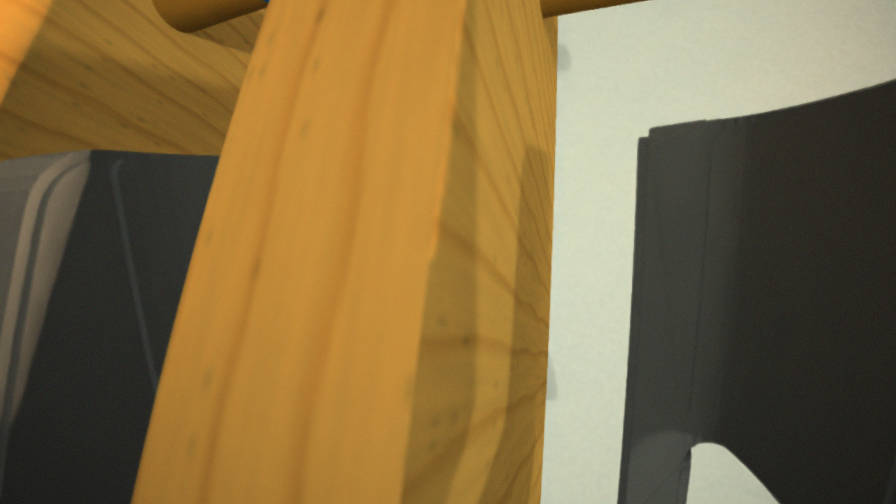

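Request:
execute_actions([
  {"rows":[[0,0,0,0,0,0,0,-0.53,0,0,0,-0.005,0,0,0,-0.53],[0,0,0,0,0,0,0,-0.6,0,0,0,-0.005,0,0,0,-0.6],[0,0,0,0,0,0,0,-0.66,0,0,0,-0.005,0,0,0,-0.66],[0,0,0,0,0,0,0,-0.71,0,0,0,-0.005,0,0,0,-0.71],[0,0,0,0,0,0,0,-0.75,0,0,0,-0.005,0,0,0,-0.75],[0,0,0,0,0,0,0,-0.79,0,0,0,-0.005,0,0,0,-0.79],[0,0,0,0,0,0,0,-0.85,0,0,0,-0.005,0,0,0,-0.85],[0,0,0,0,0,0,0,-0.92,0,0,0,-0.005,0,0,0,-0.92],[0,0,0,0,0,0,0,-1,0,0,0,-0.005,0,0,0,-1]],"steps":13},
])

Request:
execute_actions([
  {"rows":[[-0.002,0,0,0.007,0,0,0,-1,-0.002,0,0,0.007,0,0,0,-1],[-0.009,0,0,0.015,-0.001,0,-0.001,-1,-0.009,0,0,0.015,0.001,0,0.001,-1],[-0.02,0,0,0.026,-0.002,0,-0.002,-1,-0.02,0,0,0.026,0.002,0,0.002,-1],[-0.035,0,0,0.039,-0.003,0,-0.004,-1,-0.035,0,0,0.039,0.003,0,0.004,-1],[-0.052,0,0,0.054,-0.004,0,-0.006,-1,-0.052,0,0,0.054,0.004,0,0.006,-1],[-0.072,0,0,0.07,-0.006,0.001,-0.009,-1,-0.072,0,0,0.07,0.006,0.001,0.009,-1],[-0.091,0,0,0.086,-0.007,0.001,-0.011,-1,-0.091,0,0,0.086,0.007,0.001,0.011,-1],[-0.111,0,0,0.103,-0.008,0.001,-0.014,-1,-0.111,0,0,0.103,0.008,0.001,0.014,-1],[-0.132,0,0,0.12,-0.009,0.001,-0.016,-1,-0.132,0,0,0.12,0.009,0.001,0.016,-1],[-0.151,0,0,0.135,-0.01,0.002,-0.018,-1,-0.151,0,0,0.135,0.01,0.002,0.018,-1],[-0.168,0,0,0.149,-0.011,0.002,-0.02,-1,-0.168,0,0,0.149,0.011,0.002,0.02,-1],[-0.185,0,0,0.163,-0.012,0.002,-0.022,-1,-0.185,0,0,0.163,0.012,0.002,0.022,-1],[-0.198,0,0,0.173,-0.013,0.002,-0.023,-1,-0.198,0,0,0.173,0.013,0.002,0.023,-1],[-0.207,0,0,0.18,-0.013,0.002,-0.024,-1,-0.207,0,0,0.18,0.013,0.002,0.024,-1],[-0.211,0,0,0.184,-0.0135,0.002,-0.0245,-1,-0.211,0,0,0.184,0.0135,0.002,0.0245,-1]]},
])

Request:
execute_actions([
  {"steps":8},
])

Scene clock: 13.70 s of 9600.00 s.
left_arm: end_effector_position=(+0.4336, +0.2235, +0.5265) grip_measured=-0.76 end_effector_quat_wxyz=(+0.376, +0.376, +0.600, +0.598) | right_arm: end_effector_position=(+0.4362, -0.0839, +0.5282) grip_measured=-0.76 end_effector_quat_wxyz=(+0.377, +0.376, +0.601, +0.597)
Joint positions: left_arm=[ 0.338 -0.     0.001  1.402  1.49  -0.442 -0.188  0.018] | right_arm=[ 0.351  0.001 -0.001  1.394 -1.491 -0.442  0.196  0.018]
Joint velocities: left_arm=[-0.033 -0.011  0.012 -0.017 -0.051 -0.125 -0.022 -0.   ] | right_arm=[-0.011 -0.055 -0.012  0.007  0.037  0.007  0.007  0.   ]
Motor temperatures (°C, as the motors report them): left_arm=[28 24 26 26 29 28 27] | right_arm=[28 27 28 29 26 24 28]
Steps of this call (steps 1 to 14: the robot went on to your last target; steps 15 to 24: the first 10 steps of this action). Readings (joint positions):
15: left_arm=[0.338 -0.000 0.001 1.402 1.489 -0.442 -0.189] | right_arm=[0.351 0.001 -0.001 1.397 -1.488 -0.441 0.195]
16: left_arm=[0.338 -0.000 0.001 1.402 1.489 -0.442 -0.189] | right_arm=[0.351 0.001 -0.001 1.395 -1.488 -0.441 0.195]
18: left_arm=[0.338 -0.000 0.001 1.402 1.489 -0.442 -0.189] | right_arm=[0.351 0.001 -0.001 1.394 -1.488 -0.441 0.195]
22: left_arm=[0.338 -0.000 0.001 1.402 1.490 -0.442 -0.188] | right_arm=[0.351 0.001 -0.001 1.394 -1.491 -0.442 0.196]
24: the state above

Scene clock: 14.20 s of 9600.00 s.
left_arm: end_effector_position=(+0.3919, +0.2233, +0.5320) grip_measured=-0.76 end_effector_quat_wxyz=(+0.378, +0.374, +0.599, +0.598) | right_arm: end_effector_position=(+0.3944, -0.0835, +0.5331) grip_measured=-0.76 end_effector_quat_wxyz=(+0.378, +0.373, +0.601, +0.597)
Joint positions: left_arm=[ 0.156 -0.     0.001  1.652  1.463 -0.436 -0.258  0.018] | right_arm=[ 0.17   0.001 -0.001  1.645 -1.463 -0.439  0.267  0.018]
Joint velocities: left_arm=[-0.363 -0.011  0.007  0.564 -0.168 -0.007 -0.11   0.   ] | right_arm=[-0.473  0.011 -0.007  0.564  0.11   0.022  0.125 -0.   ]
Motor temperatures (°C, as the motors report them): left_arm=[28 24 26 26 29 28 27] | right_arm=[28 27 28 29 26 24 28]
Steps of this call (steps 1 to 3: the last 3 steps of your previous action; steps 4 to 15: the first 12 steps of this action, its rows measured from where the robot was after step 3). Readings (joint positions):
3: left_arm=[0.338 -0.000 0.001 1.402 1.490 -0.442 -0.188] | right_arm=[0.351 0.001 -0.001 1.394 -1.491 -0.442 0.196]
4: left_arm=[0.337 -0.000 0.001 1.406 1.492 -0.442 -0.189] | right_arm=[0.350 0.001 -0.001 1.397 -1.493 -0.442 0.197]
5: left_arm=[0.331 -0.000 0.001 1.415 1.492 -0.442 -0.194] | right_arm=[0.345 0.001 -0.001 1.407 -1.493 -0.442 0.201]
7: left_arm=[0.304 -0.000 0.001 1.454 1.490 -0.442 -0.202] | right_arm=[0.318 0.001 -0.001 1.447 -1.491 -0.442 0.209]
11: left_arm=[0.228 -0.000 0.001 1.555 1.476 -0.439 -0.230] | right_arm=[0.242 0.001 -0.001 1.548 -1.476 -0.441 0.238]
15: the state above

Scene clock: 14.47 s of 9600.00 s.
left_arm: end_effector_position=(+0.3854, +0.2234, +0.5325) grip_measured=-0.76 end_effector_quat_wxyz=(+0.376, +0.375, +0.600, +0.598) | right_arm: end_effector_position=(+0.3878, -0.0832, +0.5336) grip_measured=-0.76 end_effector_quat_wxyz=(+0.376, +0.374, +0.602, +0.597)
Joint positions: left_arm=[ 0.129 -0.     0.001  1.689  1.455 -0.435 -0.274  0.018] | right_arm=[ 0.143  0.001 -0.001  1.682 -1.455 -0.439  0.282  0.018]
Joint velocities: left_arm=[-0.099  0.055 -0.002 -0.012 -0.037 -0.022 -0.007  0.   ] | right_arm=[-0.099 -0.099 -0.002 -0.007 -0.095  0.037 -0.051 -0.   ]
Motor temperatures (°C, as the motors report them): left_arm=[28 24 26 26 29 28 27] | right_arm=[28 27 28 29 26 24 28]
Kept back: nothing.
Steps of this call (steps 1 to 3: the last 3 steps of your previous action; steps 4 to 8: the robot went on to your last target). Readings (joint positions):
1: left_arm=[0.143 -0.000 0.001 1.671 1.460 -0.436 -0.263] | right_arm=[0.156 0.001 -0.001 1.663 -1.460 -0.439 0.272]
2: left_arm=[0.133 -0.000 0.001 1.683 1.458 -0.436 -0.266] | right_arm=[0.147 0.001 -0.001 1.675 -1.458 -0.439 0.275]
4: left_arm=[0.129 -0.000 0.001 1.689 1.456 -0.435 -0.272] | right_arm=[0.143 0.001 -0.001 1.682 -1.456 -0.439 0.280]
8: the state above

Request:
execute_actions([
  {"rows":[[-0.002,0,0,0.007,-0.002,0,0.002,-1,-0.002,0,0,0.007,0.002,0,-0.002,-1],[-0.01,0,0,0.013,-0.002,0,0.002,-1,-0.01,0,0,0.013,0.002,0,-0.002,-1],[-0.023,0,0,0.022,-0.002,0,0.002,-1,-0.023,0,0,0.022,0.002,0,-0.002,-1],[-0.039,0,0,0.033,-0.003,0,0.001,-1,-0.039,0,0,0.033,0.003,0,-0.001,-1],[-0.057,0,0,0.045,-0.003,0,0.001,-1,-0.057,0,0,0.045,0.003,0,-0.001,-1],[-0.078,0,0,0.059,-0.004,0,0,-1,-0.078,0,0,0.059,0.004,0,0,-1],[-0.099,0,0,0.073,-0.004,0,0,-1,-0.099,0,0,0.073,0.004,0,0,-1],[-0.121,0,0,0.087,-0.004,0,-0.001,-1,-0.121,0,0,0.087,0.004,0.001,0.001,-1],[-0.143,0,0,0.101,-0.005,0,-0.001,-1,-0.143,0,0,0.101,0.005,0.001,0.001,-1],[-0.164,0,0,0.114,-0.005,0,-0.001,-1,-0.164,0,0,0.114,0.005,0.001,0.001,-1],[-0.183,0,0,0.126,-0.005,0,-0.001,-1,-0.183,0,0,0.126,0.005,0.001,0.001,-1],[-0.201,0,0,0.137,-0.005,0,-0.001,-1,-0.201,0,0,0.137,0.005,0.001,0.001,-1],[-0.215,0,0,0.146,-0.005,0,-0.001,-1,-0.215,0,0,0.146,0.005,0.001,0.001,-1],[-0.224,0,0,0.152,-0.005,0,-0.001,-1,-0.224,0,0,0.152,0.005,0.001,0.001,-1],[-0.229,0,0,0.155,-0.005,0,-0.001,-1,-0.229,0,0,0.155,0.005,0.001,0.001,-1]]},
])

Request:
execute_actions([
  {"steps":7},
])

Request:
execute_actions([
  {"rows":[[0.005,0,0,0.008,-0.004,0,-0.004,-1,0.005,0,0,0.008,0.004,0,0.004,-1],[0.01,0,0,0.014,-0.007,0.001,-0.011,-1,0.01,0,0,0.014,0.007,0.001,0.011,-1],[0.017,0,0,0.022,-0.011,0.003,-0.02,-1,0.017,0,0,0.022,0.011,0.003,0.02,-1],[0.026,0,0,0.033,-0.015,0.005,-0.03,-1,0.026,0,0,0.033,0.015,0.005,0.03,-1],[0.037,0,0,0.045,-0.02,0.007,-0.041,-1,0.037,0,0,0.045,0.02,0.007,0.041,-1],[0.051,0,0,0.058,-0.025,0.009,-0.052,-1,0.051,0,0,0.058,0.025,0.009,0.052,-1],[0.066,0,0,0.07,-0.029,0.011,-0.064,-1,0.066,0,0,0.07,0.029,0.011,0.064,-1],[0.083,0,0,0.082,-0.034,0.014,-0.076,-1,0.083,0,0,0.082,0.034,0.014,0.076,-1],[0.101,0,0,0.094,-0.038,0.017,-0.087,-1,0.101,0,0,0.094,0.038,0.017,0.087,-1],[0.12,0,0,0.105,-0.042,0.019,-0.097,-1,0.12,0,0,0.105,0.042,0.019,0.097,-1],[0.137,0,0,0.114,-0.045,0.021,-0.107,-1,0.137,0,0,0.114,0.045,0.021,0.107,-1],[0.156,0,0,0.123,-0.048,0.023,-0.115,-1,0.156,0,0,0.123,0.048,0.023,0.115,-1],[0.17,0,0,0.129,-0.05,0.024,-0.12,-1,0.17,0,0,0.129,0.05,0.024,0.12,-1],[0.18,0,0,0.133,-0.051,0.025,-0.123,-1,0.18,0,0,0.133,0.051,0.025,0.123,-1],[0.185,0,0,0.135,-0.051,0.025,-0.123,-1,0.185,0,0,0.135,0.051,0.025,0.123,-1]]},
])

Request:
execute_actions([
  {"steps":9},
])

Scene clock: 15.37 s of 9600.00 s.
left_arm: end_effector_position=(+0.3415, +0.2230, +0.5345) grip_measured=-0.76 end_effector_quat_wxyz=(+0.377, +0.376, +0.598, +0.599) | right_arm: end_effector_position=(+0.3436, -0.0829, +0.5345) grip_measured=-0.76 end_effector_quat_wxyz=(+0.375, +0.374, +0.602, +0.598)
Joint positions: left_arm=[-0.068 -0.001  0.001  1.9    1.447 -0.432 -0.286  0.018] | right_arm=[-0.055  0.001 -0.001  1.891 -1.446 -0.439  0.296  0.018]
Joint velocities: left_arm=[-0.363 -0.055 -0.012  0.447 -0.022  0.095  0.007 -0.   ] | right_arm=[-0.473  0.011 -0.002  0.447  0.037 -0.037 -0.022  0.   ]
Motor temperatures (°C, as the motors report them): left_arm=[28 24 26 26 29 28 27] | right_arm=[28 27 28 29 26 24 28]
Steps of this call (steps 1 to 15: the robot went on to your last target; steps 16 to 27: the first 12 steps of this action). Readings (joint positions):
16: left_arm=[0.128 -0.001 0.001 1.691 1.455 -0.435 -0.274] | right_arm=[0.141 0.001 -0.001 1.684 -1.455 -0.439 0.283]
17: left_arm=[0.121 -0.001 0.001 1.699 1.455 -0.435 -0.275] | right_arm=[0.135 0.001 -0.001 1.692 -1.455 -0.439 0.284]
19: left_arm=[0.091 -0.001 0.001 1.733 1.454 -0.434 -0.276] | right_arm=[0.106 0.001 -0.001 1.725 -1.454 -0.439 0.285]
23: left_arm=[0.009 -0.001 0.001 1.818 1.451 -0.433 -0.283] | right_arm=[0.023 0.001 -0.001 1.811 -1.450 -0.439 0.292]
27: the state above

Scene clock: 15.60 s of 9600.00 s.
left_arm: end_effector_position=(+0.3350, +0.2231, +0.5359) grip_measured=-0.76 end_effector_quat_wxyz=(+0.377, +0.375, +0.598, +0.600) | right_arm: end_effector_position=(+0.3372, -0.0829, +0.5359) grip_measured=-0.76 end_effector_quat_wxyz=(+0.375, +0.373, +0.601, +0.599)
Joint positions: left_arm=[-0.097 -0.001  0.001  1.931  1.447 -0.432 -0.286  0.018] | right_arm=[-0.084  0.001 -0.001  1.923 -1.446 -0.439  0.296  0.018]
Joint velocities: left_arm=[-0.033  0.011  0.002  0.007  0.007  0.022 -0.022 -0.   ] | right_arm=[ 0.033 -0.055 -0.002 -0.012 -0.066  0.066  0.007  0.   ]
Motor temperatures (°C, as the motors report them): left_arm=[28 24 26 26 29 28 27] | right_arm=[28 27 28 29 26 24 28]
Kept back: nothing.
Steps of this call (steps 1 to 3: the last 3 steps of your previous action; steps 4 to 7: the robot went on to your last target). Readings (joint positions):
1: left_arm=[-0.083 -0.001 0.001 1.914 1.447 -0.432 -0.286] | right_arm=[-0.070 0.001 -0.001 1.906 -1.446 -0.439 0.296]
2: left_arm=[-0.093 -0.001 0.001 1.925 1.447 -0.432 -0.286] | right_arm=[-0.079 0.001 -0.001 1.917 -1.446 -0.439 0.296]
4: left_arm=[-0.097 -0.001 0.001 1.931 1.447 -0.432 -0.286] | right_arm=[-0.084 0.001 -0.001 1.923 -1.446 -0.439 0.296]
7: the state above

Scene clock: 16.00 s of 9600.00 s.
left_arm: end_effector_position=(+0.3374, +0.2225, +0.6024) grip_measured=-0.76 end_effector_quat_wxyz=(+0.382, +0.372, +0.595, +0.601) | right_arm: end_effector_position=(+0.3389, -0.0828, +0.6027) grip_measured=-0.76 end_effector_quat_wxyz=(+0.379, +0.369, +0.599, +0.601)
Joint positions: left_arm=[ 0.05  -0.002  0.001  2.12   1.313 -0.366 -0.63   0.018] | right_arm=[ 0.063  0.001 -0.001  2.112 -1.308 -0.377  0.641  0.018]
Joint velocities: left_arm=[ 0.473 -0.055 -0.012  0.335 -0.256  0.242 -0.608  0.001] | right_arm=[ 0.473 -0.033 -0.007  0.325  0.271  0.139  0.593 -0.001]
Motor temperatures (°C, as the motors report them): left_arm=[28 24 26 26 29 28 27] | right_arm=[28 27 28 29 26 24 28]
Steps of this call (steps 1 to 12: the first 12 steps of this action). Readings (joint positions):
1: left_arm=[-0.097 -0.001 0.001 1.934 1.445 -0.431 -0.295] | right_arm=[-0.084 0.001 -0.001 1.926 -1.444 -0.439 0.305]
2: left_arm=[-0.096 -0.002 0.001 1.940 1.440 -0.430 -0.312] | right_arm=[-0.082 0.001 -0.001 1.933 -1.438 -0.438 0.322]
4: left_arm=[-0.082 -0.002 0.001 1.968 1.421 -0.422 -0.364] | right_arm=[-0.068 0.001 -0.001 1.961 -1.419 -0.431 0.373]
8: left_arm=[-0.020 -0.002 0.001 2.055 1.362 -0.397 -0.494] | right_arm=[-0.007 0.001 -0.001 2.046 -1.359 -0.407 0.505]
12: the state above

Scene clock: 16.30 s of 9600.00 s.
left_arm: end_effector_position=(+0.3369, +0.2227, +0.6127) grip_measured=-0.76 end_effector_quat_wxyz=(+0.381, +0.372, +0.596, +0.601) | right_arm: end_effector_position=(+0.3386, -0.0825, +0.6130) grip_measured=-0.76 end_effector_quat_wxyz=(+0.378, +0.369, +0.600, +0.601)
Joint positions: left_arm=[ 0.082 -0.002  0.001  2.146  1.291 -0.352 -0.692  0.018] | right_arm=[ 0.096  0.001 -0.001  2.136 -1.285 -0.362  0.703  0.018]
Joint velocities: left_arm=[-0.055  0.011 -0.012 -0.007  0.051  0.037  0.11  -0.   ] | right_arm=[ 0.011 -0.055 -0.007 -0.002 -0.022 -0.007 -0.066  0.   ]
Motor temperatures (°C, as the motors report them): left_arm=[28 24 26 26 29 28 27] | right_arm=[28 27 28 29 26 24 28]
Kept back: nothing.
Steps of this call (steps 1 to 3: the last 3 steps of your previous action; steps 4 to 9: the robot went on to your last target). Readings (joint positions):
1: left_arm=[0.066 -0.002 0.001 2.132 1.304 -0.361 -0.653] | right_arm=[0.079 0.001 -0.001 2.123 -1.299 -0.372 0.664]
2: left_arm=[0.078 -0.002 0.001 2.140 1.297 -0.357 -0.669] | right_arm=[0.091 0.001 -0.001 2.132 -1.292 -0.367 0.680]
4: left_arm=[0.083 -0.002 0.001 2.146 1.292 -0.353 -0.681] | right_arm=[0.097 0.001 -0.001 2.136 -1.287 -0.364 0.693]
8: left_arm=[0.082 -0.002 0.001 2.146 1.291 -0.352 -0.692] | right_arm=[0.096 0.001 -0.001 2.136 -1.285 -0.362 0.702]
9: the state above

Request:
execute_actions([
  {"rows":[[0.006,0,0,-0.002,-0.001,0,0.002,-1,0.006,0,0,-0.002,0.001,0,-0.002,-1],[0.014,0,0,-0.007,-0.001,0,0.003,-1,0.014,0,0,-0.007,0.001,0,-0.003,-1],[0.025,0,0,-0.016,-0.001,0,0.004,-1,0.025,0,0,-0.016,0.001,0,-0.004,-1],[0.039,0,0,-0.027,-0.001,-0.001,0.005,-1,0.039,0,0,-0.026,0.001,0,-0.005,-1],[0.055,0,0,-0.039,0,-0.001,0.007,-1,0.055,0,0,-0.038,0,0,-0.007,-1],[0.073,0,0,-0.053,0,-0.001,0.008,-1,0.073,0,0,-0.052,0,0,-0.008,-1],[0.091,0,0,-0.067,0,-0.002,0.01,-1,0.091,0,0,-0.066,0,0,-0.01,-1],[0.11,0,0,-0.081,0.001,-0.002,0.011,-1,0.11,0,0,-0.08,-0.001,0,-0.011,-1],[0.128,0,0,-0.096,0.001,-0.003,0.013,-1,0.128,0,0,-0.095,-0.001,-0.001,-0.013,-1],[0.146,0,0,-0.11,0.002,-0.003,0.015,-1,0.146,0,0,-0.109,-0.002,-0.001,-0.015,-1],[0.161,0,0,-0.123,0.002,-0.003,0.016,-1,0.161,0,0,-0.121,-0.002,-0.001,-0.016,-1],[0.177,0,0,-0.136,0.003,-0.004,0.018,-1,0.177,0,0,-0.134,-0.003,-0.001,-0.018,-1],[0.188,0,0,-0.146,0.003,-0.004,0.019,-1,0.188,0,0,-0.144,-0.003,-0.001,-0.019,-1],[0.196,0,0,-0.152,0.003,-0.004,0.019,-1,0.196,0,0,-0.15,-0.003,-0.001,-0.019,-1],[0.2,0,0,-0.155,0.003,-0.004,0.019,-1,0.2,0,0,-0.153,-0.003,-0.001,-0.019,-1]]},
])

Request:
execute_actions([
  {"steps":7},
])

Request:
execute_actions([
  {"rows":[[0.007,0,0,-0.003,-0.001,0,0.006,-1,0.007,0,0,-0.003,0.001,0,-0.006,-1],[0.013,0,0,-0.009,-0.001,0,0.007,-1,0.013,0,0,-0.009,0.001,0,-0.007,-1],[0.023,0,0,-0.019,0,-0.001,0.009,-1,0.023,0,0,-0.019,0,-0.001,-0.009,-1],[0.036,0,0,-0.032,0.001,-0.002,0.012,-1,0.036,0,0,-0.032,-0.001,-0.002,-0.012,-1],[0.051,0,0,-0.046,0.002,-0.002,0.015,-1,0.051,0,0,-0.046,-0.002,-0.002,-0.015,-1],[0.068,0,0,-0.063,0.003,-0.003,0.019,-1,0.068,0,0,-0.063,-0.003,-0.003,-0.019,-1],[0.085,0,0,-0.079,0.005,-0.004,0.022,-1,0.085,0,0,-0.079,-0.005,-0.004,-0.022,-1],[0.102,0,0,-0.097,0.006,-0.005,0.026,-1,0.102,0,0,-0.097,-0.006,-0.005,-0.026,-1],[0.12,0,0,-0.114,0.007,-0.006,0.03,-1,0.12,0,0,-0.114,-0.007,-0.006,-0.03,-1],[0.136,0,0,-0.131,0.009,-0.006,0.033,-1,0.136,0,0,-0.131,-0.009,-0.006,-0.033,-1],[0.15,0,0,-0.146,0.01,-0.007,0.036,-1,0.15,0,0,-0.146,-0.01,-0.007,-0.036,-1],[0.165,0,0,-0.161,0.011,-0.008,0.039,-1,0.165,0,0,-0.161,-0.011,-0.008,-0.039,-1],[0.176,0,0,-0.172,0.012,-0.008,0.041,-1,0.176,0,0,-0.172,-0.012,-0.008,-0.041,-1],[0.183,0,0,-0.18,0.013,-0.009,0.042,-1,0.183,0,0,-0.18,-0.013,-0.009,-0.042,-1],[0.187,0,0,-0.184,0.013,-0.009,0.043,-1,0.187,0,0,-0.184,-0.013,-0.009,-0.043,-1]]},
])

Request:
execute_actions([
  {"steps":9},
])

Scene clock: 17.17 s of 9600.00 s.
left_arm: end_effector_position=(+0.3793, +0.2225, +0.6083) grip_measured=-0.76 end_effector_quat_wxyz=(+0.377, +0.377, +0.598, +0.598) | right_arm: end_effector_position=(+0.3808, -0.0833, +0.6093) grip_measured=-0.76 end_effector_quat_wxyz=(+0.375, +0.375, +0.601, +0.598)
Joint positions: left_arm=[ 0.249 -0.002  0.001  1.931  1.302 -0.36  -0.657  0.018] | right_arm=[ 0.262  0.001 -0.001  1.924 -1.298 -0.365  0.67   0.018]
Joint velocities: left_arm=[ 0.297 -0.033 -0.002 -0.51   0.051  0.022  0.066 -0.   ] | right_arm=[ 0.429  0.077 -0.022 -0.525 -0.095 -0.022 -0.095  0.   ]
Motor temperatures (°C, as the motors report them): left_arm=[28 24 26 26 29 28 27] | right_arm=[28 27 28 29 26 24 28]
Steps of this call (steps 1 to 14: the robot went on to your last target; steps 15 to 26: the first 12 steps of this action). Readings (joint positions):
15: left_arm=[0.082 -0.002 0.001 2.145 1.292 -0.352 -0.692] | right_arm=[0.096 0.001 -0.001 2.135 -1.285 -0.362 0.703]
16: left_arm=[0.087 -0.002 0.001 2.138 1.292 -0.352 -0.693] | right_arm=[0.101 0.001 -0.001 2.129 -1.285 -0.362 0.703]
18: left_arm=[0.114 -0.002 0.001 2.106 1.292 -0.352 -0.691] | right_arm=[0.127 0.001 -0.001 2.097 -1.286 -0.362 0.702]
22: left_arm=[0.183 -0.002 0.001 2.019 1.296 -0.355 -0.679] | right_arm=[0.197 0.001 -0.001 2.010 -1.291 -0.363 0.690]
26: the state above

Scene clock: 17.40 s of 9600.00 s.
left_arm: end_effector_position=(+0.3856, +0.2225, +0.6077) grip_measured=-0.76 end_effector_quat_wxyz=(+0.376, +0.378, +0.598, +0.598) | right_arm: end_effector_position=(+0.3871, -0.0835, +0.6084) grip_measured=-0.76 end_effector_quat_wxyz=(+0.374, +0.377, +0.601, +0.597)
Joint positions: left_arm=[ 0.272 -0.002  0.001  1.897  1.305 -0.362 -0.648  0.018] | right_arm=[ 0.285  0.001 -0.001  1.89  -1.301 -0.366  0.662  0.018]
Joint velocities: left_arm=[-0.011 -0.011 -0.012  0.012 -0.007 -0.066  0.037 -0.   ] | right_arm=[-0.033 -0.055  0.022 -0.017 -0.037 -0.007 -0.066 -0.   ]
Motor temperatures (°C, as the motors report them): left_arm=[28 24 26 26 29 28 27] | right_arm=[28 27 28 29 26 24 28]
Kept back: nothing.
Steps of this call (steps 1 to 3: the last 3 steps of your previous action; steps 4 to 7: the robot went on to your last target). Readings (joint positions):
1: left_arm=[0.261 -0.002 0.001 1.913 1.304 -0.361 -0.653] | right_arm=[0.274 0.001 -0.001 1.907 -1.299 -0.366 0.666]
2: left_arm=[0.269 -0.002 0.001 1.902 1.304 -0.361 -0.651] | right_arm=[0.282 0.001 -0.001 1.895 -1.300 -0.366 0.664]
4: left_arm=[0.272 -0.002 0.001 1.897 1.305 -0.362 -0.649] | right_arm=[0.285 0.001 -0.001 1.890 -1.301 -0.366 0.663]
7: the state above

Scene clock: 17.80 s of 9600.00 s.
left_arm: end_effector_position=(+0.4288, +0.2226, +0.6017) grip_measured=-0.76 end_effector_quat_wxyz=(+0.376, +0.377, +0.598, +0.599) | right_arm: end_effector_position=(+0.4304, -0.0839, +0.6034) grip_measured=-0.76 end_effector_quat_wxyz=(+0.375, +0.377, +0.600, +0.597)
Joint positions: left_arm=[ 0.429 -0.002  0.001  1.643  1.34  -0.387 -0.546  0.018] | right_arm=[ 0.442  0.002 -0.001  1.638 -1.338 -0.389  0.56   0.018]
Joint velocities: left_arm=[ 0.385 -0.011  0.012 -0.593  0.095 -0.095  0.212 -0.   ] | right_arm=[ 0.341  0.033 -0.017 -0.598 -0.154 -0.007 -0.227  0.001]
Motor temperatures (°C, as the motors report them): left_arm=[28 24 26 26 29 28 27] | right_arm=[28 27 28 29 26 24 28]
Steps of this call (steps 1 to 12: the first 12 steps of this action). Readings (joint positions):
1: left_arm=[0.273 -0.002 0.001 1.895 1.305 -0.362 -0.646] | right_arm=[0.285 0.001 -0.001 1.888 -1.301 -0.367 0.661]
2: left_arm=[0.277 -0.002 0.001 1.886 1.305 -0.362 -0.644] | right_arm=[0.289 0.001 -0.001 1.880 -1.301 -0.367 0.660]
4: left_arm=[0.300 -0.002 0.001 1.848 1.308 -0.365 -0.635] | right_arm=[0.312 0.001 -0.001 1.842 -1.306 -0.370 0.650]
8: left_arm=[0.367 -0.002 0.001 1.745 1.323 -0.375 -0.594] | right_arm=[0.379 0.001 -0.001 1.739 -1.320 -0.378 0.609]
12: the state above

Scene clock: 18.10 s of 9600.00 s.
left_arm: end_effector_position=(+0.4351, +0.2227, +0.6017) grip_measured=-0.76 end_effector_quat_wxyz=(+0.378, +0.375, +0.597, +0.600) | right_arm: end_effector_position=(+0.4368, -0.0840, +0.6035) grip_measured=-0.76 end_effector_quat_wxyz=(+0.377, +0.375, +0.600, +0.598)
Joint positions: left_arm=[ 0.452 -0.002  0.001  1.604  1.351 -0.394 -0.522  0.018] | right_arm=[ 0.465  0.002 -0.001  1.598 -1.349 -0.394  0.536  0.018]
Joint velocities: left_arm=[-0.055  0.011 -0.012 -0.017 -0.066 -0.022 -0.037  0.   ] | right_arm=[ 0.033 -0.011  0.017 -0.002  0.007 -0.037 -0.022 -0.   ]
Motor temperatures (°C, as the motors report them): left_arm=[28 24 26 26 29 28 27] | right_arm=[28 27 28 29 26 24 28]
Kept back: nothing.
Steps of this call (steps 1 to 3: the last 3 steps of your previous action; steps 4 to 9: the robot went on to your last target). Readings (joint positions):
1: left_arm=[0.441 -0.002 0.001 1.624 1.344 -0.389 -0.537] | right_arm=[0.454 0.002 -0.001 1.618 -1.342 -0.390 0.550]
2: left_arm=[0.449 -0.002 0.001 1.611 1.347 -0.391 -0.530] | right_arm=[0.462 0.002 -0.001 1.605 -1.345 -0.392 0.544]
4: left_arm=[0.452 -0.002 0.001 1.604 1.350 -0.393 -0.522] | right_arm=[0.465 0.002 -0.001 1.598 -1.348 -0.394 0.536]
8: left_arm=[0.452 -0.002 0.001 1.604 1.351 -0.394 -0.522] | right_arm=[0.465 0.002 -0.001 1.598 -1.349 -0.394 0.536]
9: the state above

Request:
execute_actions([
  {"rows":[[0.004,0,0,-0.004,0,0,0.002,-1,0.007,0,0,-0.007,0,0,-0.003,-1],[0.004,0,0,-0.004,0,0,0.002,-1,0.007,0,0,-0.007,0,0,-0.003,-1],[0.004,0,0,-0.004,0,0,0.002,-1,0.007,0,0,-0.007,0,0,-0.003,-1],[0.004,0,0,-0.004,0,0,0.002,-0.88,0.007,0,0,-0.007,0,0,-0.003,-0.88],[0.004,0,0,-0.004,0,0,0.002,-0.79,0.007,0,0,-0.007,0,0,-0.003,-0.79],[0.004,0,0,-0.004,0,0,0.002,-0.75,0.007,0,0,-0.007,0,0,-0.003,-0.75],[0.004,0,0,-0.004,0,0,0.002,-0.71,0.007,0,0,-0.007,0,0,-0.003,-0.71],[0.004,0,0,-0.004,0,0,0.002,-0.64,0.007,0,0,-0.007,0,0,-0.003,-0.64],[0.004,0,0,-0.004,0,0,0.002,-0.55,0.007,0,0,-0.007,0,0,-0.003,-0.55],[0.004,0,0,-0.004,0,0,0.002,-0.45,0.007,0,0,-0.007,0,0,-0.003,-0.45]],"steps":12},
])

Request:
execute_actions([
  {"rows":[[-0.012,0,0,0.011,0,0,-0.002,-0.45,-0.012,0,0,0.011,0,0,0.002,-0.45],[-0.035,0,0,0.031,-0.002,0.001,-0.006,-0.45,-0.035,0,0,0.031,0.002,0.001,0.006,-0.45],[-0.065,0,0,0.058,-0.004,0.002,-0.011,-0.45,-0.065,0,0,0.058,0.004,0.002,0.011,-0.45],[-0.1,0,0,0.089,-0.006,0.004,-0.016,-0.45,-0.1,0,0,0.089,0.006,0.004,0.016,-0.45],[-0.14,0,0,0.124,-0.008,0.005,-0.021,-0.45,-0.14,0,0,0.124,0.008,0.005,0.021,-0.45],[-0.18,0,0,0.158,-0.01,0.007,-0.026,-0.45,-0.18,0,0,0.158,0.01,0.007,0.026,-0.45],[-0.22,0,0,0.192,-0.012,0.008,-0.031,-0.45,-0.22,0,0,0.192,0.012,0.008,0.031,-0.45],[-0.26,0,0,0.225,-0.014,0.009,-0.035,-0.45,-0.26,0,0,0.225,0.014,0.009,0.035,-0.45],[-0.3,0,0,0.255,-0.015,0.01,-0.038,-0.45,-0.3,0,0,0.255,0.015,0.01,0.038,-0.45],[-0.34,0,0,0.275,-0.015,0.01,-0.036,-0.45,-0.34,0,0,0.275,0.015,0.01,0.036,-0.45],[-0.38,0,0,0.27,-0.008,0.006,-0.015,-0.45,-0.38,0,0,0.27,0.008,0.006,0.015,-0.45],[-0.42,0,0,0.245,0.002,0,0.01,-0.45,-0.42,0,0,0.245,-0.002,0,-0.01,-0.45],[-0.455,0,0,0.21,0.014,-0.005,0.04,-0.45,-0.455,0,0,0.21,-0.014,-0.005,-0.04,-0.45],[-0.48,0,0,0.175,0.025,-0.01,0.065,-0.45,-0.48,0,0,0.175,-0.025,-0.01,-0.065,-0.45],[-0.495,0,0,0.14,0.034,-0.013,0.083,-0.45,-0.495,0,0,0.14,-0.034,-0.013,-0.083,-0.45]]},
])

Request:
execute_actions([
  {"steps":10},
])

Scene clock: 18.73 s of 9600.00 s.
left_arm: end_effector_position=(+0.4354, +0.2228, +0.6013) grip_measured=-0.55 end_effector_quat_wxyz=(+0.378, +0.374, +0.598, +0.600) | right_arm: end_effector_position=(+0.4379, -0.0840, +0.6034) grip_measured=-0.55 end_effector_quat_wxyz=(+0.377, +0.374, +0.600, +0.598)
Joint positions: left_arm=[ 0.453 -0.002  0.001  1.601  1.352 -0.395 -0.521  0.034] | right_arm=[ 0.469  0.002 -0.001  1.59  -1.35  -0.397  0.531  0.034]
Joint velocities: left_arm=[-0.077 -0.055 -0.007  0.002 -0.066 -0.022  0.022  0.032] | right_arm=[-0.033 -0.055  0.017 -0.012 -0.022  0.007 -0.022  0.032]
Motor temperatures (°C, as the motors report them): left_arm=[28 24 26 26 29 28 27] | right_arm=[28 27 28 29 26 24 28]
Steps of this call (steps 1 to 10: the robot went on to your last target; steps 11 to 19: the first 9 steps of this action). Readings (joint positions):
11: left_arm=[0.452 -0.002 0.001 1.602 1.351 -0.395 -0.521] | right_arm=[0.467 0.002 -0.001 1.593 -1.350 -0.395 0.533]
12: left_arm=[0.453 -0.002 0.001 1.601 1.351 -0.395 -0.521] | right_arm=[0.469 0.002 -0.001 1.591 -1.351 -0.396 0.533]
14: left_arm=[0.453 -0.002 0.001 1.601 1.352 -0.395 -0.521] | right_arm=[0.469 0.002 -0.001 1.591 -1.351 -0.397 0.532]
18: left_arm=[0.453 -0.002 0.001 1.601 1.352 -0.395 -0.521] | right_arm=[0.469 0.002 -0.001 1.590 -1.350 -0.397 0.531]
19: the state above

Scene clock: 19.23 s of 9600.00 s.
left_arm: end_effector_position=(+0.3491, +0.2231, +0.5835) grip_measured=-0.45 end_effector_quat_wxyz=(+0.373, +0.379, +0.594, +0.604) | right_arm: end_effector_position=(+0.3522, -0.0836, +0.5848) grip_measured=-0.45 end_effector_quat_wxyz=(+0.373, +0.378, +0.595, +0.603)
Joint positions: left_arm=[ 0.055 -0.002  0.001  2.018  1.328 -0.382 -0.545  0.042] | right_arm=[ 0.073  0.002 -0.001  2.008 -1.326 -0.383  0.555  0.042]
Joint velocities: left_arm=[-0.978 -0.055  0.022 -1.287  0.608 -0.315  1.092  0.   ] | right_arm=[-1.066  0.011 -0.002 -1.321 -0.564 -0.11  -1.092 -0.   ]
Motor temperatures (°C, as the motors report them): left_arm=[28 24 26 26 29 28 27] | right_arm=[28 27 28 29 26 24 28]
Steps of this call (steps 1 to 3: the last 3 steps of your previous action; steps 4 to 15: the first 12 steps of this action, its rows measured from where the robot was after step 3). Readings (joint positions):
3: left_arm=[0.453 -0.002 0.001 1.601 1.352 -0.395 -0.521] | right_arm=[0.469 0.002 -0.001 1.590 -1.350 -0.397 0.531]
4: left_arm=[0.447 -0.002 0.001 1.609 1.352 -0.395 -0.522] | right_arm=[0.465 0.002 -0.001 1.600 -1.351 -0.397 0.532]
5: left_arm=[0.427 -0.002 0.001 1.639 1.350 -0.394 -0.527] | right_arm=[0.446 0.002 -0.001 1.630 -1.349 -0.396 0.537]
7: left_arm=[0.357 -0.002 0.001 1.734 1.340 -0.389 -0.551] | right_arm=[0.377 0.002 -0.001 1.727 -1.338 -0.391 0.559]
11: left_arm=[0.201 -0.002 0.001 1.953 1.316 -0.374 -0.612] | right_arm=[0.218 0.002 -0.001 1.943 -1.314 -0.375 0.622]
15: the state above

Scene clock: 19.57 s of 9600.00 s.
left_arm: end_effector_position=(+0.3517, +0.2227, +0.5258) grip_measured=-0.45 end_effector_quat_wxyz=(+0.375, +0.378, +0.600, +0.597) | right_arm: end_effector_position=(+0.3550, -0.0840, +0.5274) grip_measured=-0.45 end_effector_quat_wxyz=(+0.375, +0.376, +0.601, +0.597)
Joint positions: left_arm=[-0.03  -0.002  0.001  1.828  1.46  -0.434 -0.256  0.042] | right_arm=[-0.013  0.003 -0.001  1.819 -1.458 -0.436  0.265  0.042]
Joint velocities: left_arm=[-0.077 -0.033  0.022 -0.046  0.007 -0.066  0.007  0.   ] | right_arm=[-0.055  0.055 -0.017 -0.071 -0.037 -0.022 -0.022 -0.   ]
Motor temperatures (°C, as the motors report them): left_arm=[28 24 26 26 29 28 27] | right_arm=[28 27 28 29 26 24 28]
Kept back: nothing.
Steps of this call (steps 1 to 3: the last 3 steps of your previous action; steps 4 to 10: the robot went on to your last target). Readings (joint positions):
1: left_arm=[0.019 -0.002 0.001 1.955 1.357 -0.394 -0.475] | right_arm=[0.037 0.002 -0.001 1.944 -1.355 -0.395 0.485]
2: left_arm=[-0.015 -0.002 0.001 1.886 1.392 -0.406 -0.405] | right_arm=[0.002 0.002 -0.001 1.877 -1.391 -0.408 0.414]
4: left_arm=[-0.050 -0.002 0.001 1.802 1.449 -0.426 -0.316] | right_arm=[-0.034 0.002 -0.001 1.794 -1.447 -0.428 0.325]
8: left_arm=[-0.020 -0.002 0.001 1.830 1.459 -0.433 -0.257] | right_arm=[-0.001 0.003 -0.001 1.820 -1.457 -0.435 0.266]
10: the state above

Request:
execute_actions([
  {"rows":[[-0.003,-0.004,0.003,-0.012,0.002,0.001,0.012,-0.45,-0.003,0.004,-0.003,-0.012,-0.002,0.001,-0.012,-0.45],[-0.007,-0.01,0.007,-0.033,0.006,0.003,0.026,-0.45,-0.008,0.01,-0.007,-0.033,-0.006,0.003,-0.026,-0.45],[-0.011,-0.018,0.013,-0.06,0.01,0.005,0.043,-0.45,-0.013,0.018,-0.013,-0.06,-0.01,0.005,-0.043,-0.45],[-0.013,-0.027,0.02,-0.09,0.014,0.007,0.06,-0.45,-0.016,0.027,-0.02,-0.09,-0.014,0.007,-0.06,-0.45],[-0.013,-0.036,0.026,-0.12,0.018,0.009,0.078,-0.45,-0.017,0.036,-0.026,-0.12,-0.018,0.01,-0.078,-0.45],[-0.011,-0.044,0.032,-0.15,0.022,0.011,0.094,-0.45,-0.016,0.045,-0.032,-0.148,-0.022,0.012,-0.094,-0.45],[-0.008,-0.052,0.038,-0.177,0.025,0.013,0.108,-0.45,-0.014,0.053,-0.037,-0.174,-0.025,0.014,-0.108,-0.45],[-0.005,-0.058,0.043,-0.198,0.028,0.015,0.118,-0.45,-0.011,0.06,-0.042,-0.195,-0.028,0.016,-0.118,-0.45],[-0.002,-0.062,0.046,-0.212,0.029,0.0155,0.124,-0.45,-0.009,0.064,-0.045,-0.208,-0.0295,0.017,-0.123,-0.45],[-0.001,-0.064,0.047,-0.22,0.029,0.0155,0.124,-0.45,-0.008,0.066,-0.046,-0.216,-0.0295,0.017,-0.123,-0.45]]},
])

Request:
execute_actions([
  {"rows":[[0.012,0,0,-0.008,0,0,0,-0.45,0.012,0,0,-0.008,0,0,0,-0.45],[0.035,0.001,0.001,-0.023,0,0,0.001,-0.45,0.035,-0.001,-0.001,-0.023,0,0,-0.001,-0.45],[0.065,0.002,0.001,-0.043,0,0,0.002,-0.45,0.065,-0.002,-0.001,-0.043,0,0,-0.002,-0.45],[0.1,0.003,0.002,-0.066,0.001,0,0.003,-0.45,0.1,-0.003,-0.002,-0.066,-0.001,0,-0.003,-0.45],[0.14,0.005,0.003,-0.093,0.001,-0.001,0.004,-0.45,0.14,-0.005,-0.003,-0.093,-0.001,-0.001,-0.004,-0.45],[0.18,0.006,0.004,-0.12,0.002,-0.001,0.006,-0.45,0.18,-0.006,-0.004,-0.12,-0.002,-0.001,-0.006,-0.45],[0.22,0.007,0.004,-0.147,0.002,-0.001,0.008,-0.45,0.22,-0.007,-0.004,-0.147,-0.002,-0.001,-0.008,-0.45],[0.255,0.009,0.005,-0.172,0.003,-0.002,0.01,-0.45,0.255,-0.009,-0.005,-0.172,-0.003,-0.002,-0.01,-0.45],[0.287,0.01,0.006,-0.195,0.004,-0.002,0.012,-0.45,0.287,-0.01,-0.006,-0.195,-0.004,-0.002,-0.012,-0.45],[0.312,0.011,0.007,-0.213,0.004,-0.002,0.013,-0.45,0.312,-0.011,-0.007,-0.213,-0.004,-0.002,-0.013,-0.45],[0.33,0.012,0.008,-0.226,0.0045,-0.002,0.014,-0.45,0.33,-0.012,-0.008,-0.226,-0.0045,-0.002,-0.014,-0.45],[0.341,0.013,0.008,-0.234,0.0045,-0.002,0.015,-0.45,0.341,-0.013,-0.008,-0.234,-0.0045,-0.002,-0.015,-0.45],[0.347,0.013,0.008,-0.239,0.0045,-0.002,0.015,-0.45,0.347,-0.013,-0.008,-0.239,-0.0045,-0.002,-0.015,-0.45]]},
])

Request:
execute_actions([
  {"steps":8},
])

Scene clock: 20.40 s of 9600.00 s.
left_arm: end_effector_position=(+0.3530, +0.2250, +0.4478) grip_measured=-0.45 end_effector_quat_wxyz=(+0.368, +0.379, +0.601, +0.600) | right_arm: end_effector_position=(+0.3562, -0.0836, +0.4496) grip_measured=-0.45 end_effector_quat_wxyz=(+0.371, +0.379, +0.602, +0.597)
Joint positions: left_arm=[-0.035 -0.064  0.074  1.474  1.552 -0.388  0.133  0.042] | right_arm=[-0.023  0.066 -0.073  1.473 -1.551 -0.384 -0.122  0.042]
Joint velocities: left_arm=[ 0.077  0.011 -0.002  0.002  0.066 -0.007  0.11   0.   ] | right_arm=[ 0.055 -0.055 -0.017 -0.007 -0.022 -0.022 -0.095 -0.   ]
Motor temperatures (°C, as the motors report them): left_arm=[28 24 26 26 29 28 27] | right_arm=[28 27 28 29 26 24 28]
Steps of this call (steps 1 to 13: the robot went on to your last target; steps 14 to 25: the first 12 steps of this action). Readings (joint positions):
14: left_arm=[-0.031 -0.004 0.003 1.818 1.462 -0.434 -0.240] | right_arm=[-0.013 0.004 -0.003 1.810 -1.460 -0.436 0.249]
15: left_arm=[-0.030 -0.010 0.009 1.791 1.467 -0.432 -0.208] | right_arm=[-0.012 0.010 -0.010 1.783 -1.465 -0.433 0.217]
17: left_arm=[-0.037 -0.027 0.030 1.693 1.489 -0.421 -0.121] | right_arm=[-0.020 0.027 -0.030 1.686 -1.486 -0.422 0.129]
21: left_arm=[-0.041 -0.058 0.067 1.513 1.538 -0.397 0.068] | right_arm=[-0.028 0.060 -0.066 1.511 -1.536 -0.395 -0.060]
25: the state above

Scene clock: 20.90 s of 9600.00 s.
left_arm: end_effector_position=(+0.4252, +0.2228, +0.4501) grip_measured=-0.45 end_effector_quat_wxyz=(+0.374, +0.378, +0.601, +0.597) | right_arm: end_effector_position=(+0.4288, -0.0863, +0.4539) grip_measured=-0.45 end_effector_quat_wxyz=(+0.378, +0.377, +0.601, +0.595)
Joint positions: left_arm=[ 0.3   -0.053  0.085  1.103  1.565 -0.392  0.178  0.042] | right_arm=[ 0.313  0.055 -0.083  1.103 -1.563 -0.388 -0.168  0.042]
Joint velocities: left_arm=[ 0.253  0.033  0.002 -0.261  0.022  0.066  0.007  0.   ] | right_arm=[ 0.165 -0.033 -0.012 -0.261 -0.007 -0.022 -0.037 -0.   ]
Motor temperatures (°C, as the motors report them): left_arm=[28 24 26 26 29 28 27] | right_arm=[28 27 28 29 26 24 28]
Steps of this call (steps 1 to 3: the last 3 steps of your previous action; steps 4 to 15: the first 12 steps of this action, its rows measured from where the robot was after step 3). Readings (joint positions):
3: left_arm=[-0.032 -0.064 0.074 1.474 1.552 -0.387 0.139] | right_arm=[-0.021 0.066 -0.073 1.473 -1.552 -0.384 -0.129]
4: left_arm=[-0.027 -0.064 0.074 1.467 1.552 -0.387 0.140] | right_arm=[-0.016 0.066 -0.073 1.467 -1.552 -0.384 -0.129]
5: left_arm=[-0.009 -0.064 0.074 1.444 1.552 -0.388 0.141] | right_arm=[0.003 0.066 -0.073 1.444 -1.551 -0.384 -0.130]
7: left_arm=[0.059 -0.063 0.075 1.372 1.554 -0.388 0.144] | right_arm=[0.070 0.065 -0.074 1.372 -1.553 -0.384 -0.133]
11: left_arm=[0.219 -0.056 0.080 1.206 1.559 -0.391 0.162] | right_arm=[0.232 0.058 -0.078 1.206 -1.558 -0.387 -0.151]
15: the state above

Scene clock: 21.17 s of 9600.00 s.
left_arm: end_effector_position=(+0.4263, +0.2231, +0.4498) grip_measured=-0.45 end_effector_quat_wxyz=(+0.374, +0.378, +0.600, +0.597) | right_arm: end_effector_position=(+0.4300, -0.0860, +0.4538) grip_measured=-0.45 end_effector_quat_wxyz=(+0.378, +0.377, +0.600, +0.595)
Joint positions: left_arm=[ 0.306 -0.052  0.085  1.094  1.565 -0.392  0.182  0.042] | right_arm=[ 0.319  0.054 -0.083  1.094 -1.564 -0.388 -0.172  0.042]
Joint velocities: left_arm=[ 0.011 -0.033  0.032 -0.002 -0.037 -0.051 -0.022  0.   ] | right_arm=[ 0.099  0.055  0.022  0.002  0.022  0.051 -0.022 -0.   ]
Motor temperatures (°C, as the motors report them): left_arm=[28 24 26 26 29 28 27] | right_arm=[28 27 28 29 26 24 28]
Kept back: nothing.
Steps of this call (steps 1 to 3: the last 3 steps of your previous action; steps 4 to 8: the robot went on to your last target). Readings (joint positions):
1: left_arm=[0.305 -0.052 0.085 1.095 1.565 -0.392 0.180] | right_arm=[0.318 0.054 -0.083 1.096 -1.564 -0.388 -0.170]
2: left_arm=[0.306 -0.052 0.085 1.094 1.565 -0.392 0.181] | right_arm=[0.319 0.054 -0.083 1.094 -1.564 -0.388 -0.171]
4: left_arm=[0.306 -0.052 0.085 1.094 1.565 -0.392 0.182] | right_arm=[0.319 0.054 -0.083 1.094 -1.564 -0.388 -0.172]
8: the state above

Request:
execute_actions([
  {"rows":[[0.002,0,0,0.004,0,0,0.002,-0.53,0,0,0,0,0,0,0,-0.53],[0.002,0,0,0.004,0,0,0.002,-0.6,0,0,0,0,0,0,0,-0.6],[0.002,0,0,0.004,0,0,0.002,-0.66,0,0,0,0,0,0,0,-0.66],[0.002,0,0,0.004,0,0,0.002,-0.71,0,0,0,0,0,0,0,-0.71],[0.002,0,0,0.004,0,0,0.002,-0.75,0,0,0,0,0,0,0,-0.75],[0.002,0,0,0.004,0,0,0.002,-0.79,0,0,0,0,0,0,0,-0.79],[0.002,0,0,0.004,0,0,0.002,-0.85,0,0,0,0,0,0,0,-0.85],[0.002,0,0,0.004,0,0,0.002,-0.92,0,0,0,0,0,0,0,-0.92],[0.002,0,0,0.004,0,0,0.002,-1,0,0,0,0,0,0,0,-1]],"steps":13},
])

Request:
execute_actions([
  {"rows":[[-0.002,0,0,0.007,-0.001,0,0,-1,-0.002,0,0,0.007,0.001,0,0,-1],[-0.009,0,0,0.015,-0.002,0,0,-1,-0.009,0,0,0.015,0.002,0,0,-1],[-0.02,-0.001,0,0.025,-0.003,0,-0.001,-1,-0.02,0.001,0,0.025,0.003,0,0.001,-1],[-0.035,-0.002,-0.001,0.038,-0.003,0,-0.003,-1,-0.035,0.002,0.001,0.038,0.003,0,0.003,-1],[-0.052,-0.002,-0.001,0.052,-0.004,0,-0.005,-1,-0.052,0.002,0.001,0.052,0.004,0,0.005,-1],[-0.071,-0.003,-0.002,0.068,-0.005,0,-0.007,-1,-0.071,0.003,0.002,0.068,0.005,0,0.007,-1],[-0.09,-0.004,-0.002,0.084,-0.006,0.001,-0.009,-1,-0.09,0.004,0.002,0.084,0.006,0.001,0.009,-1],[-0.11,-0.005,-0.002,0.1,-0.006,0.001,-0.012,-1,-0.11,0.005,0.002,0.1,0.006,0.001,0.012,-1],[-0.13,-0.005,-0.003,0.117,-0.007,0.001,-0.014,-1,-0.13,0.005,0.003,0.117,0.007,0.001,0.014,-1],[-0.149,-0.006,-0.003,0.132,-0.008,0.001,-0.016,-1,-0.149,0.006,0.003,0.132,0.008,0.001,0.016,-1],[-0.165,-0.007,-0.004,0.146,-0.009,0.001,-0.018,-1,-0.165,0.007,0.004,0.146,0.009,0.001,0.018,-1],[-0.182,-0.008,-0.004,0.159,-0.009,0.001,-0.019,-1,-0.182,0.008,0.004,0.159,0.009,0.001,0.019,-1],[-0.195,-0.008,-0.004,0.169,-0.01,0.001,-0.02,-1,-0.195,0.008,0.004,0.169,0.01,0.001,0.02,-1],[-0.203,-0.009,-0.005,0.176,-0.01,0.001,-0.021,-1,-0.203,0.009,0.005,0.176,0.01,0.001,0.021,-1],[-0.2075,-0.009,-0.005,0.1795,-0.01,0.001,-0.021,-1,-0.2075,0.009,0.005,0.1795,0.01,0.001,0.021,-1]]},
])

Request:
execute_actions([
  {"steps":7},
])

Request:
execute_actions([
  {"rows":[[-0.002,0,0,0.007,-0.002,0,0.002,-1,-0.002,0,0,0.007,0.002,0,-0.002,-1],[-0.009,-0.001,0,0.013,-0.002,0,0.002,-1,-0.009,0.001,0,0.013,0.002,0,-0.002,-1],[-0.021,-0.002,-0.001,0.021,-0.002,0,0.002,-1,-0.021,0.002,0.001,0.021,0.002,0,-0.002,-1],[-0.036,-0.003,-0.001,0.031,-0.002,0,0.001,-1,-0.036,0.003,0.001,0.031,0.002,0,-0.001,-1],[-0.053,-0.004,-0.002,0.042,-0.002,0,0.001,-1,-0.053,0.004,0.002,0.042,0.002,0,-0.001,-1],[-0.072,-0.005,-0.002,0.055,-0.002,0.001,0,-1,-0.072,0.005,0.002,0.055,0.002,0.001,0,-1],[-0.091,-0.006,-0.003,0.068,-0.002,0.001,-0.001,-1,-0.091,0.006,0.003,0.068,0.002,0.001,0.001,-1],[-0.111,-0.007,-0.003,0.081,-0.002,0.001,-0.001,-1,-0.111,0.007,0.003,0.081,0.002,0.001,0.001,-1],[-0.132,-0.008,-0.004,0.094,-0.002,0.001,-0.002,-1,-0.132,0.008,0.004,0.094,0.002,0.001,0.002,-1],[-0.151,-0.009,-0.004,0.106,-0.002,0.002,-0.002,-1,-0.151,0.009,0.004,0.106,0.002,0.002,0.002,-1],[-0.168,-0.01,-0.005,0.116,-0.002,0.002,-0.002,-1,-0.168,0.01,0.005,0.116,0.002,0.002,0.002,-1],[-0.185,-0.011,-0.005,0.127,-0.002,0.002,-0.002,-1,-0.185,0.011,0.005,0.127,0.002,0.002,0.002,-1],[-0.198,-0.012,-0.006,0.135,-0.002,0.002,-0.002,-1,-0.198,0.012,0.006,0.135,0.002,0.002,0.002,-1],[-0.206,-0.012,-0.006,0.14,-0.002,0.002,-0.002,-1,-0.206,0.012,0.006,0.14,0.002,0.002,0.002,-1],[-0.2105,-0.012,-0.006,0.143,-0.002,0.002,-0.002,-1,-0.2105,0.012,0.006,0.143,0.002,0.002,0.002,-1]]},
])

Request:
execute_actions([
  {"steps":8},
])

Scene clock: 22.10 s of 9600.00 s.
left_arm: end_effector_position=(+0.4265, +0.2232, +0.4517) grip_measured=-0.76 end_effector_quat_wxyz=(+0.376, +0.376, +0.599, +0.599) | right_arm: end_effector_position=(+0.4298, -0.0859, +0.4530) grip_measured=-0.76 end_effector_quat_wxyz=(+0.378, +0.377, +0.601, +0.594)
Joint positions: left_arm=[ 0.307 -0.052  0.085  1.097  1.567 -0.392  0.185  0.018] | right_arm=[ 0.318  0.054 -0.083  1.094 -1.566 -0.388 -0.17   0.018]
Joint velocities: left_arm=[ 0.033 -0.055 -0.027  0.027 -0.037 -0.022 -0.037 -0.   ] | right_arm=[ 0.055  0.033  0.007  0.012  0.051  0.007 -0.007 -0.   ]
Motor temperatures (°C, as the motors report them): left_arm=[28 24 26 26 29 28 27] | right_arm=[28 27 28 29 26 24 28]
Steps of this call (steps 1 to 15: the robot went on to your last target; steps 16 to 18: nothing new was sent; steps 19 to 28: the first 10 steps of this action). Readings (joint positions):
19: left_arm=[0.306 -0.052 0.085 1.094 1.565 -0.392 0.182] | right_arm=[0.319 0.054 -0.083 1.094 -1.564 -0.388 -0.172]
20: left_arm=[0.306 -0.052 0.085 1.096 1.565 -0.392 0.182] | right_arm=[0.319 0.054 -0.083 1.094 -1.564 -0.388 -0.172]
22: left_arm=[0.306 -0.052 0.085 1.096 1.565 -0.392 0.183] | right_arm=[0.319 0.054 -0.083 1.094 -1.564 -0.388 -0.172]
26: left_arm=[0.307 -0.052 0.085 1.097 1.567 -0.392 0.185] | right_arm=[0.318 0.054 -0.083 1.094 -1.566 -0.388 -0.170]
28: the state above

Scene clock: 22.60 s of 9600.00 s.
left_arm: end_effector_position=(+0.3898, +0.2248, +0.4588) grip_measured=-0.76 end_effector_quat_wxyz=(+0.377, +0.372, +0.598, +0.602) | right_arm: end_effector_position=(+0.3931, -0.0834, +0.4593) grip_measured=-0.76 end_effector_quat_wxyz=(+0.378, +0.374, +0.601, +0.597)
Joint positions: left_arm=[ 0.128 -0.059  0.08   1.342  1.547 -0.387  0.123  0.018] | right_arm=[ 0.141  0.061 -0.08   1.338 -1.547 -0.383 -0.105  0.018]
Joint velocities: left_arm=[-0.451 -0.055 -0.022  0.51  -0.037  0.051 -0.037  0.   ] | right_arm=[-0.407  0.033 -0.002  0.525  0.037  0.066  0.037 -0.   ]
Motor temperatures (°C, as the motors report them): left_arm=[28 24 26 26 29 28 27] | right_arm=[28 27 28 29 26 24 28]
Steps of this call (steps 1 to 3: the last 3 steps of your previous action; steps 4 to 15: the first 12 steps of this action, its rows measured from where the robot was after step 3). Readings (joint positions):
3: left_arm=[0.307 -0.052 0.085 1.097 1.567 -0.392 0.185] | right_arm=[0.318 0.054 -0.083 1.094 -1.566 -0.388 -0.170]
4: left_arm=[0.305 -0.052 0.085 1.100 1.568 -0.392 0.183] | right_arm=[0.318 0.054 -0.083 1.097 -1.566 -0.388 -0.168]
5: left_arm=[0.300 -0.052 0.085 1.111 1.568 -0.391 0.180] | right_arm=[0.312 0.054 -0.083 1.107 -1.566 -0.388 -0.164]
7: left_arm=[0.274 -0.053 0.085 1.149 1.565 -0.391 0.174] | right_arm=[0.286 0.055 -0.083 1.145 -1.565 -0.387 -0.158]
11: left_arm=[0.197 -0.057 0.083 1.246 1.557 -0.388 0.149] | right_arm=[0.210 0.058 -0.082 1.243 -1.557 -0.384 -0.132]
15: the state above

Scene clock: 22.83 s of 9600.00 s.
left_arm: end_effector_position=(+0.3841, +0.2245, +0.4594) grip_measured=-0.76 end_effector_quat_wxyz=(+0.376, +0.374, +0.598, +0.601) | right_arm: end_effector_position=(+0.3873, -0.0837, +0.4597) grip_measured=-0.76 end_effector_quat_wxyz=(+0.377, +0.375, +0.602, +0.596)
Joint positions: left_arm=[ 0.101 -0.06   0.078  1.377  1.543 -0.386  0.111  0.018] | right_arm=[ 0.113  0.062 -0.078  1.373 -1.542 -0.383 -0.093  0.018]
Joint velocities: left_arm=[-0.077  0.011 -0.012 -0.022  0.037  0.007 -0.022 -0.   ] | right_arm=[-0.033 -0.011 -0.002 -0.022  0.022  0.007  0.051 -0.   ]
Motor temperatures (°C, as the motors report them): left_arm=[28 24 26 26 29 28 27] | right_arm=[28 27 28 29 26 24 28]
Kept back: nothing.
Steps of this call (steps 1 to 3: the last 3 steps of your previous action; steps 4 to 7: the robot went on to your last target). Readings (joint positions):
1: left_arm=[0.115 -0.060 0.080 1.360 1.545 -0.386 0.120] | right_arm=[0.127 0.061 -0.079 1.356 -1.545 -0.383 -0.102]
2: left_arm=[0.106 -0.060 0.079 1.372 1.544 -0.386 0.117] | right_arm=[0.118 0.062 -0.079 1.367 -1.544 -0.383 -0.098]
4: left_arm=[0.101 -0.060 0.079 1.377 1.543 -0.386 0.112] | right_arm=[0.113 0.062 -0.078 1.373 -1.543 -0.383 -0.094]
7: the state above

Scene clock: 23.23 s of 9600.00 s.
left_arm: end_effector_position=(+0.3445, +0.2236, +0.4607) grip_measured=-0.76 end_effector_quat_wxyz=(+0.375, +0.375, +0.599, +0.600) | right_arm: end_effector_position=(+0.3476, -0.0839, +0.4607) grip_measured=-0.76 end_effector_quat_wxyz=(+0.376, +0.375, +0.603, +0.595)
Joint positions: left_arm=[-0.081 -0.071  0.072  1.57   1.541 -0.38   0.094  0.018] | right_arm=[-0.068  0.072 -0.073  1.566 -1.542 -0.377 -0.076  0.018]
Joint velocities: left_arm=[-0.516 -0.033 -0.017  0.422 -0.051  0.037 -0.037 -0.   ] | right_arm=[-0.407  0.011 -0.002  0.427  0.095 -0.037  0.007  0.   ]
Motor temperatures (°C, as the motors report them): left_arm=[28 24 26 26 29 28 27] | right_arm=[28 27 28 29 26 24 28]
Steps of this call (steps 1 to 12: the first 12 steps of this action). Readings (joint positions):
1: left_arm=[0.099 -0.061 0.078 1.379 1.543 -0.386 0.110] | right_arm=[0.112 0.062 -0.078 1.375 -1.542 -0.383 -0.092]
2: left_arm=[0.094 -0.061 0.078 1.387 1.543 -0.385 0.110] | right_arm=[0.107 0.063 -0.078 1.383 -1.543 -0.383 -0.091]
4: left_arm=[0.067 -0.063 0.078 1.419 1.542 -0.385 0.108] | right_arm=[0.081 0.064 -0.078 1.414 -1.542 -0.382 -0.089]
8: left_arm=[-0.010 -0.067 0.075 1.495 1.542 -0.382 0.100] | right_arm=[0.003 0.068 -0.075 1.492 -1.542 -0.379 -0.081]
12: the state above

Scene clock: 23.50 s of 9600.00 s.
left_arm: end_effector_position=(+0.3385, +0.2232, +0.4615) grip_measured=-0.76 end_effector_quat_wxyz=(+0.375, +0.374, +0.599, +0.600) | right_arm: end_effector_position=(+0.3415, -0.0841, +0.4615) grip_measured=-0.76 end_effector_quat_wxyz=(+0.376, +0.375, +0.603, +0.595)
Joint positions: left_arm=[-0.108 -0.073  0.07   1.598  1.541 -0.38   0.094  0.018] | right_arm=[-0.095  0.073 -0.071  1.595 -1.542 -0.377 -0.076  0.018]
Joint velocities: left_arm=[-0.011 -0.011 -0.027 -0.002 -0.037  0.007 -0.066 -0.   ] | right_arm=[-0.121  0.033 -0.007 -0.002  0.022 -0.037 -0.037  0.   ]
Motor temperatures (°C, as the motors report them): left_arm=[28 24 26 26 29 28 27] | right_arm=[28 27 28 29 26 24 28]
Kept back: nothing.
Steps of this call (steps 1 to 3: the last 3 steps of your previous action; steps 4 to 8: the robot went on to your last target). Readings (joint positions):
1: left_arm=[-0.095 -0.072 0.071 1.584 1.541 -0.380 0.094] | right_arm=[-0.082 0.073 -0.071 1.581 -1.542 -0.377 -0.076]
2: left_arm=[-0.104 -0.073 0.070 1.592 1.541 -0.380 0.094] | right_arm=[-0.091 0.073 -0.071 1.589 -1.542 -0.377 -0.076]
4: left_arm=[-0.108 -0.073 0.070 1.597 1.541 -0.380 0.094] | right_arm=[-0.095 0.073 -0.071 1.593 -1.542 -0.377 -0.076]
8: the state above


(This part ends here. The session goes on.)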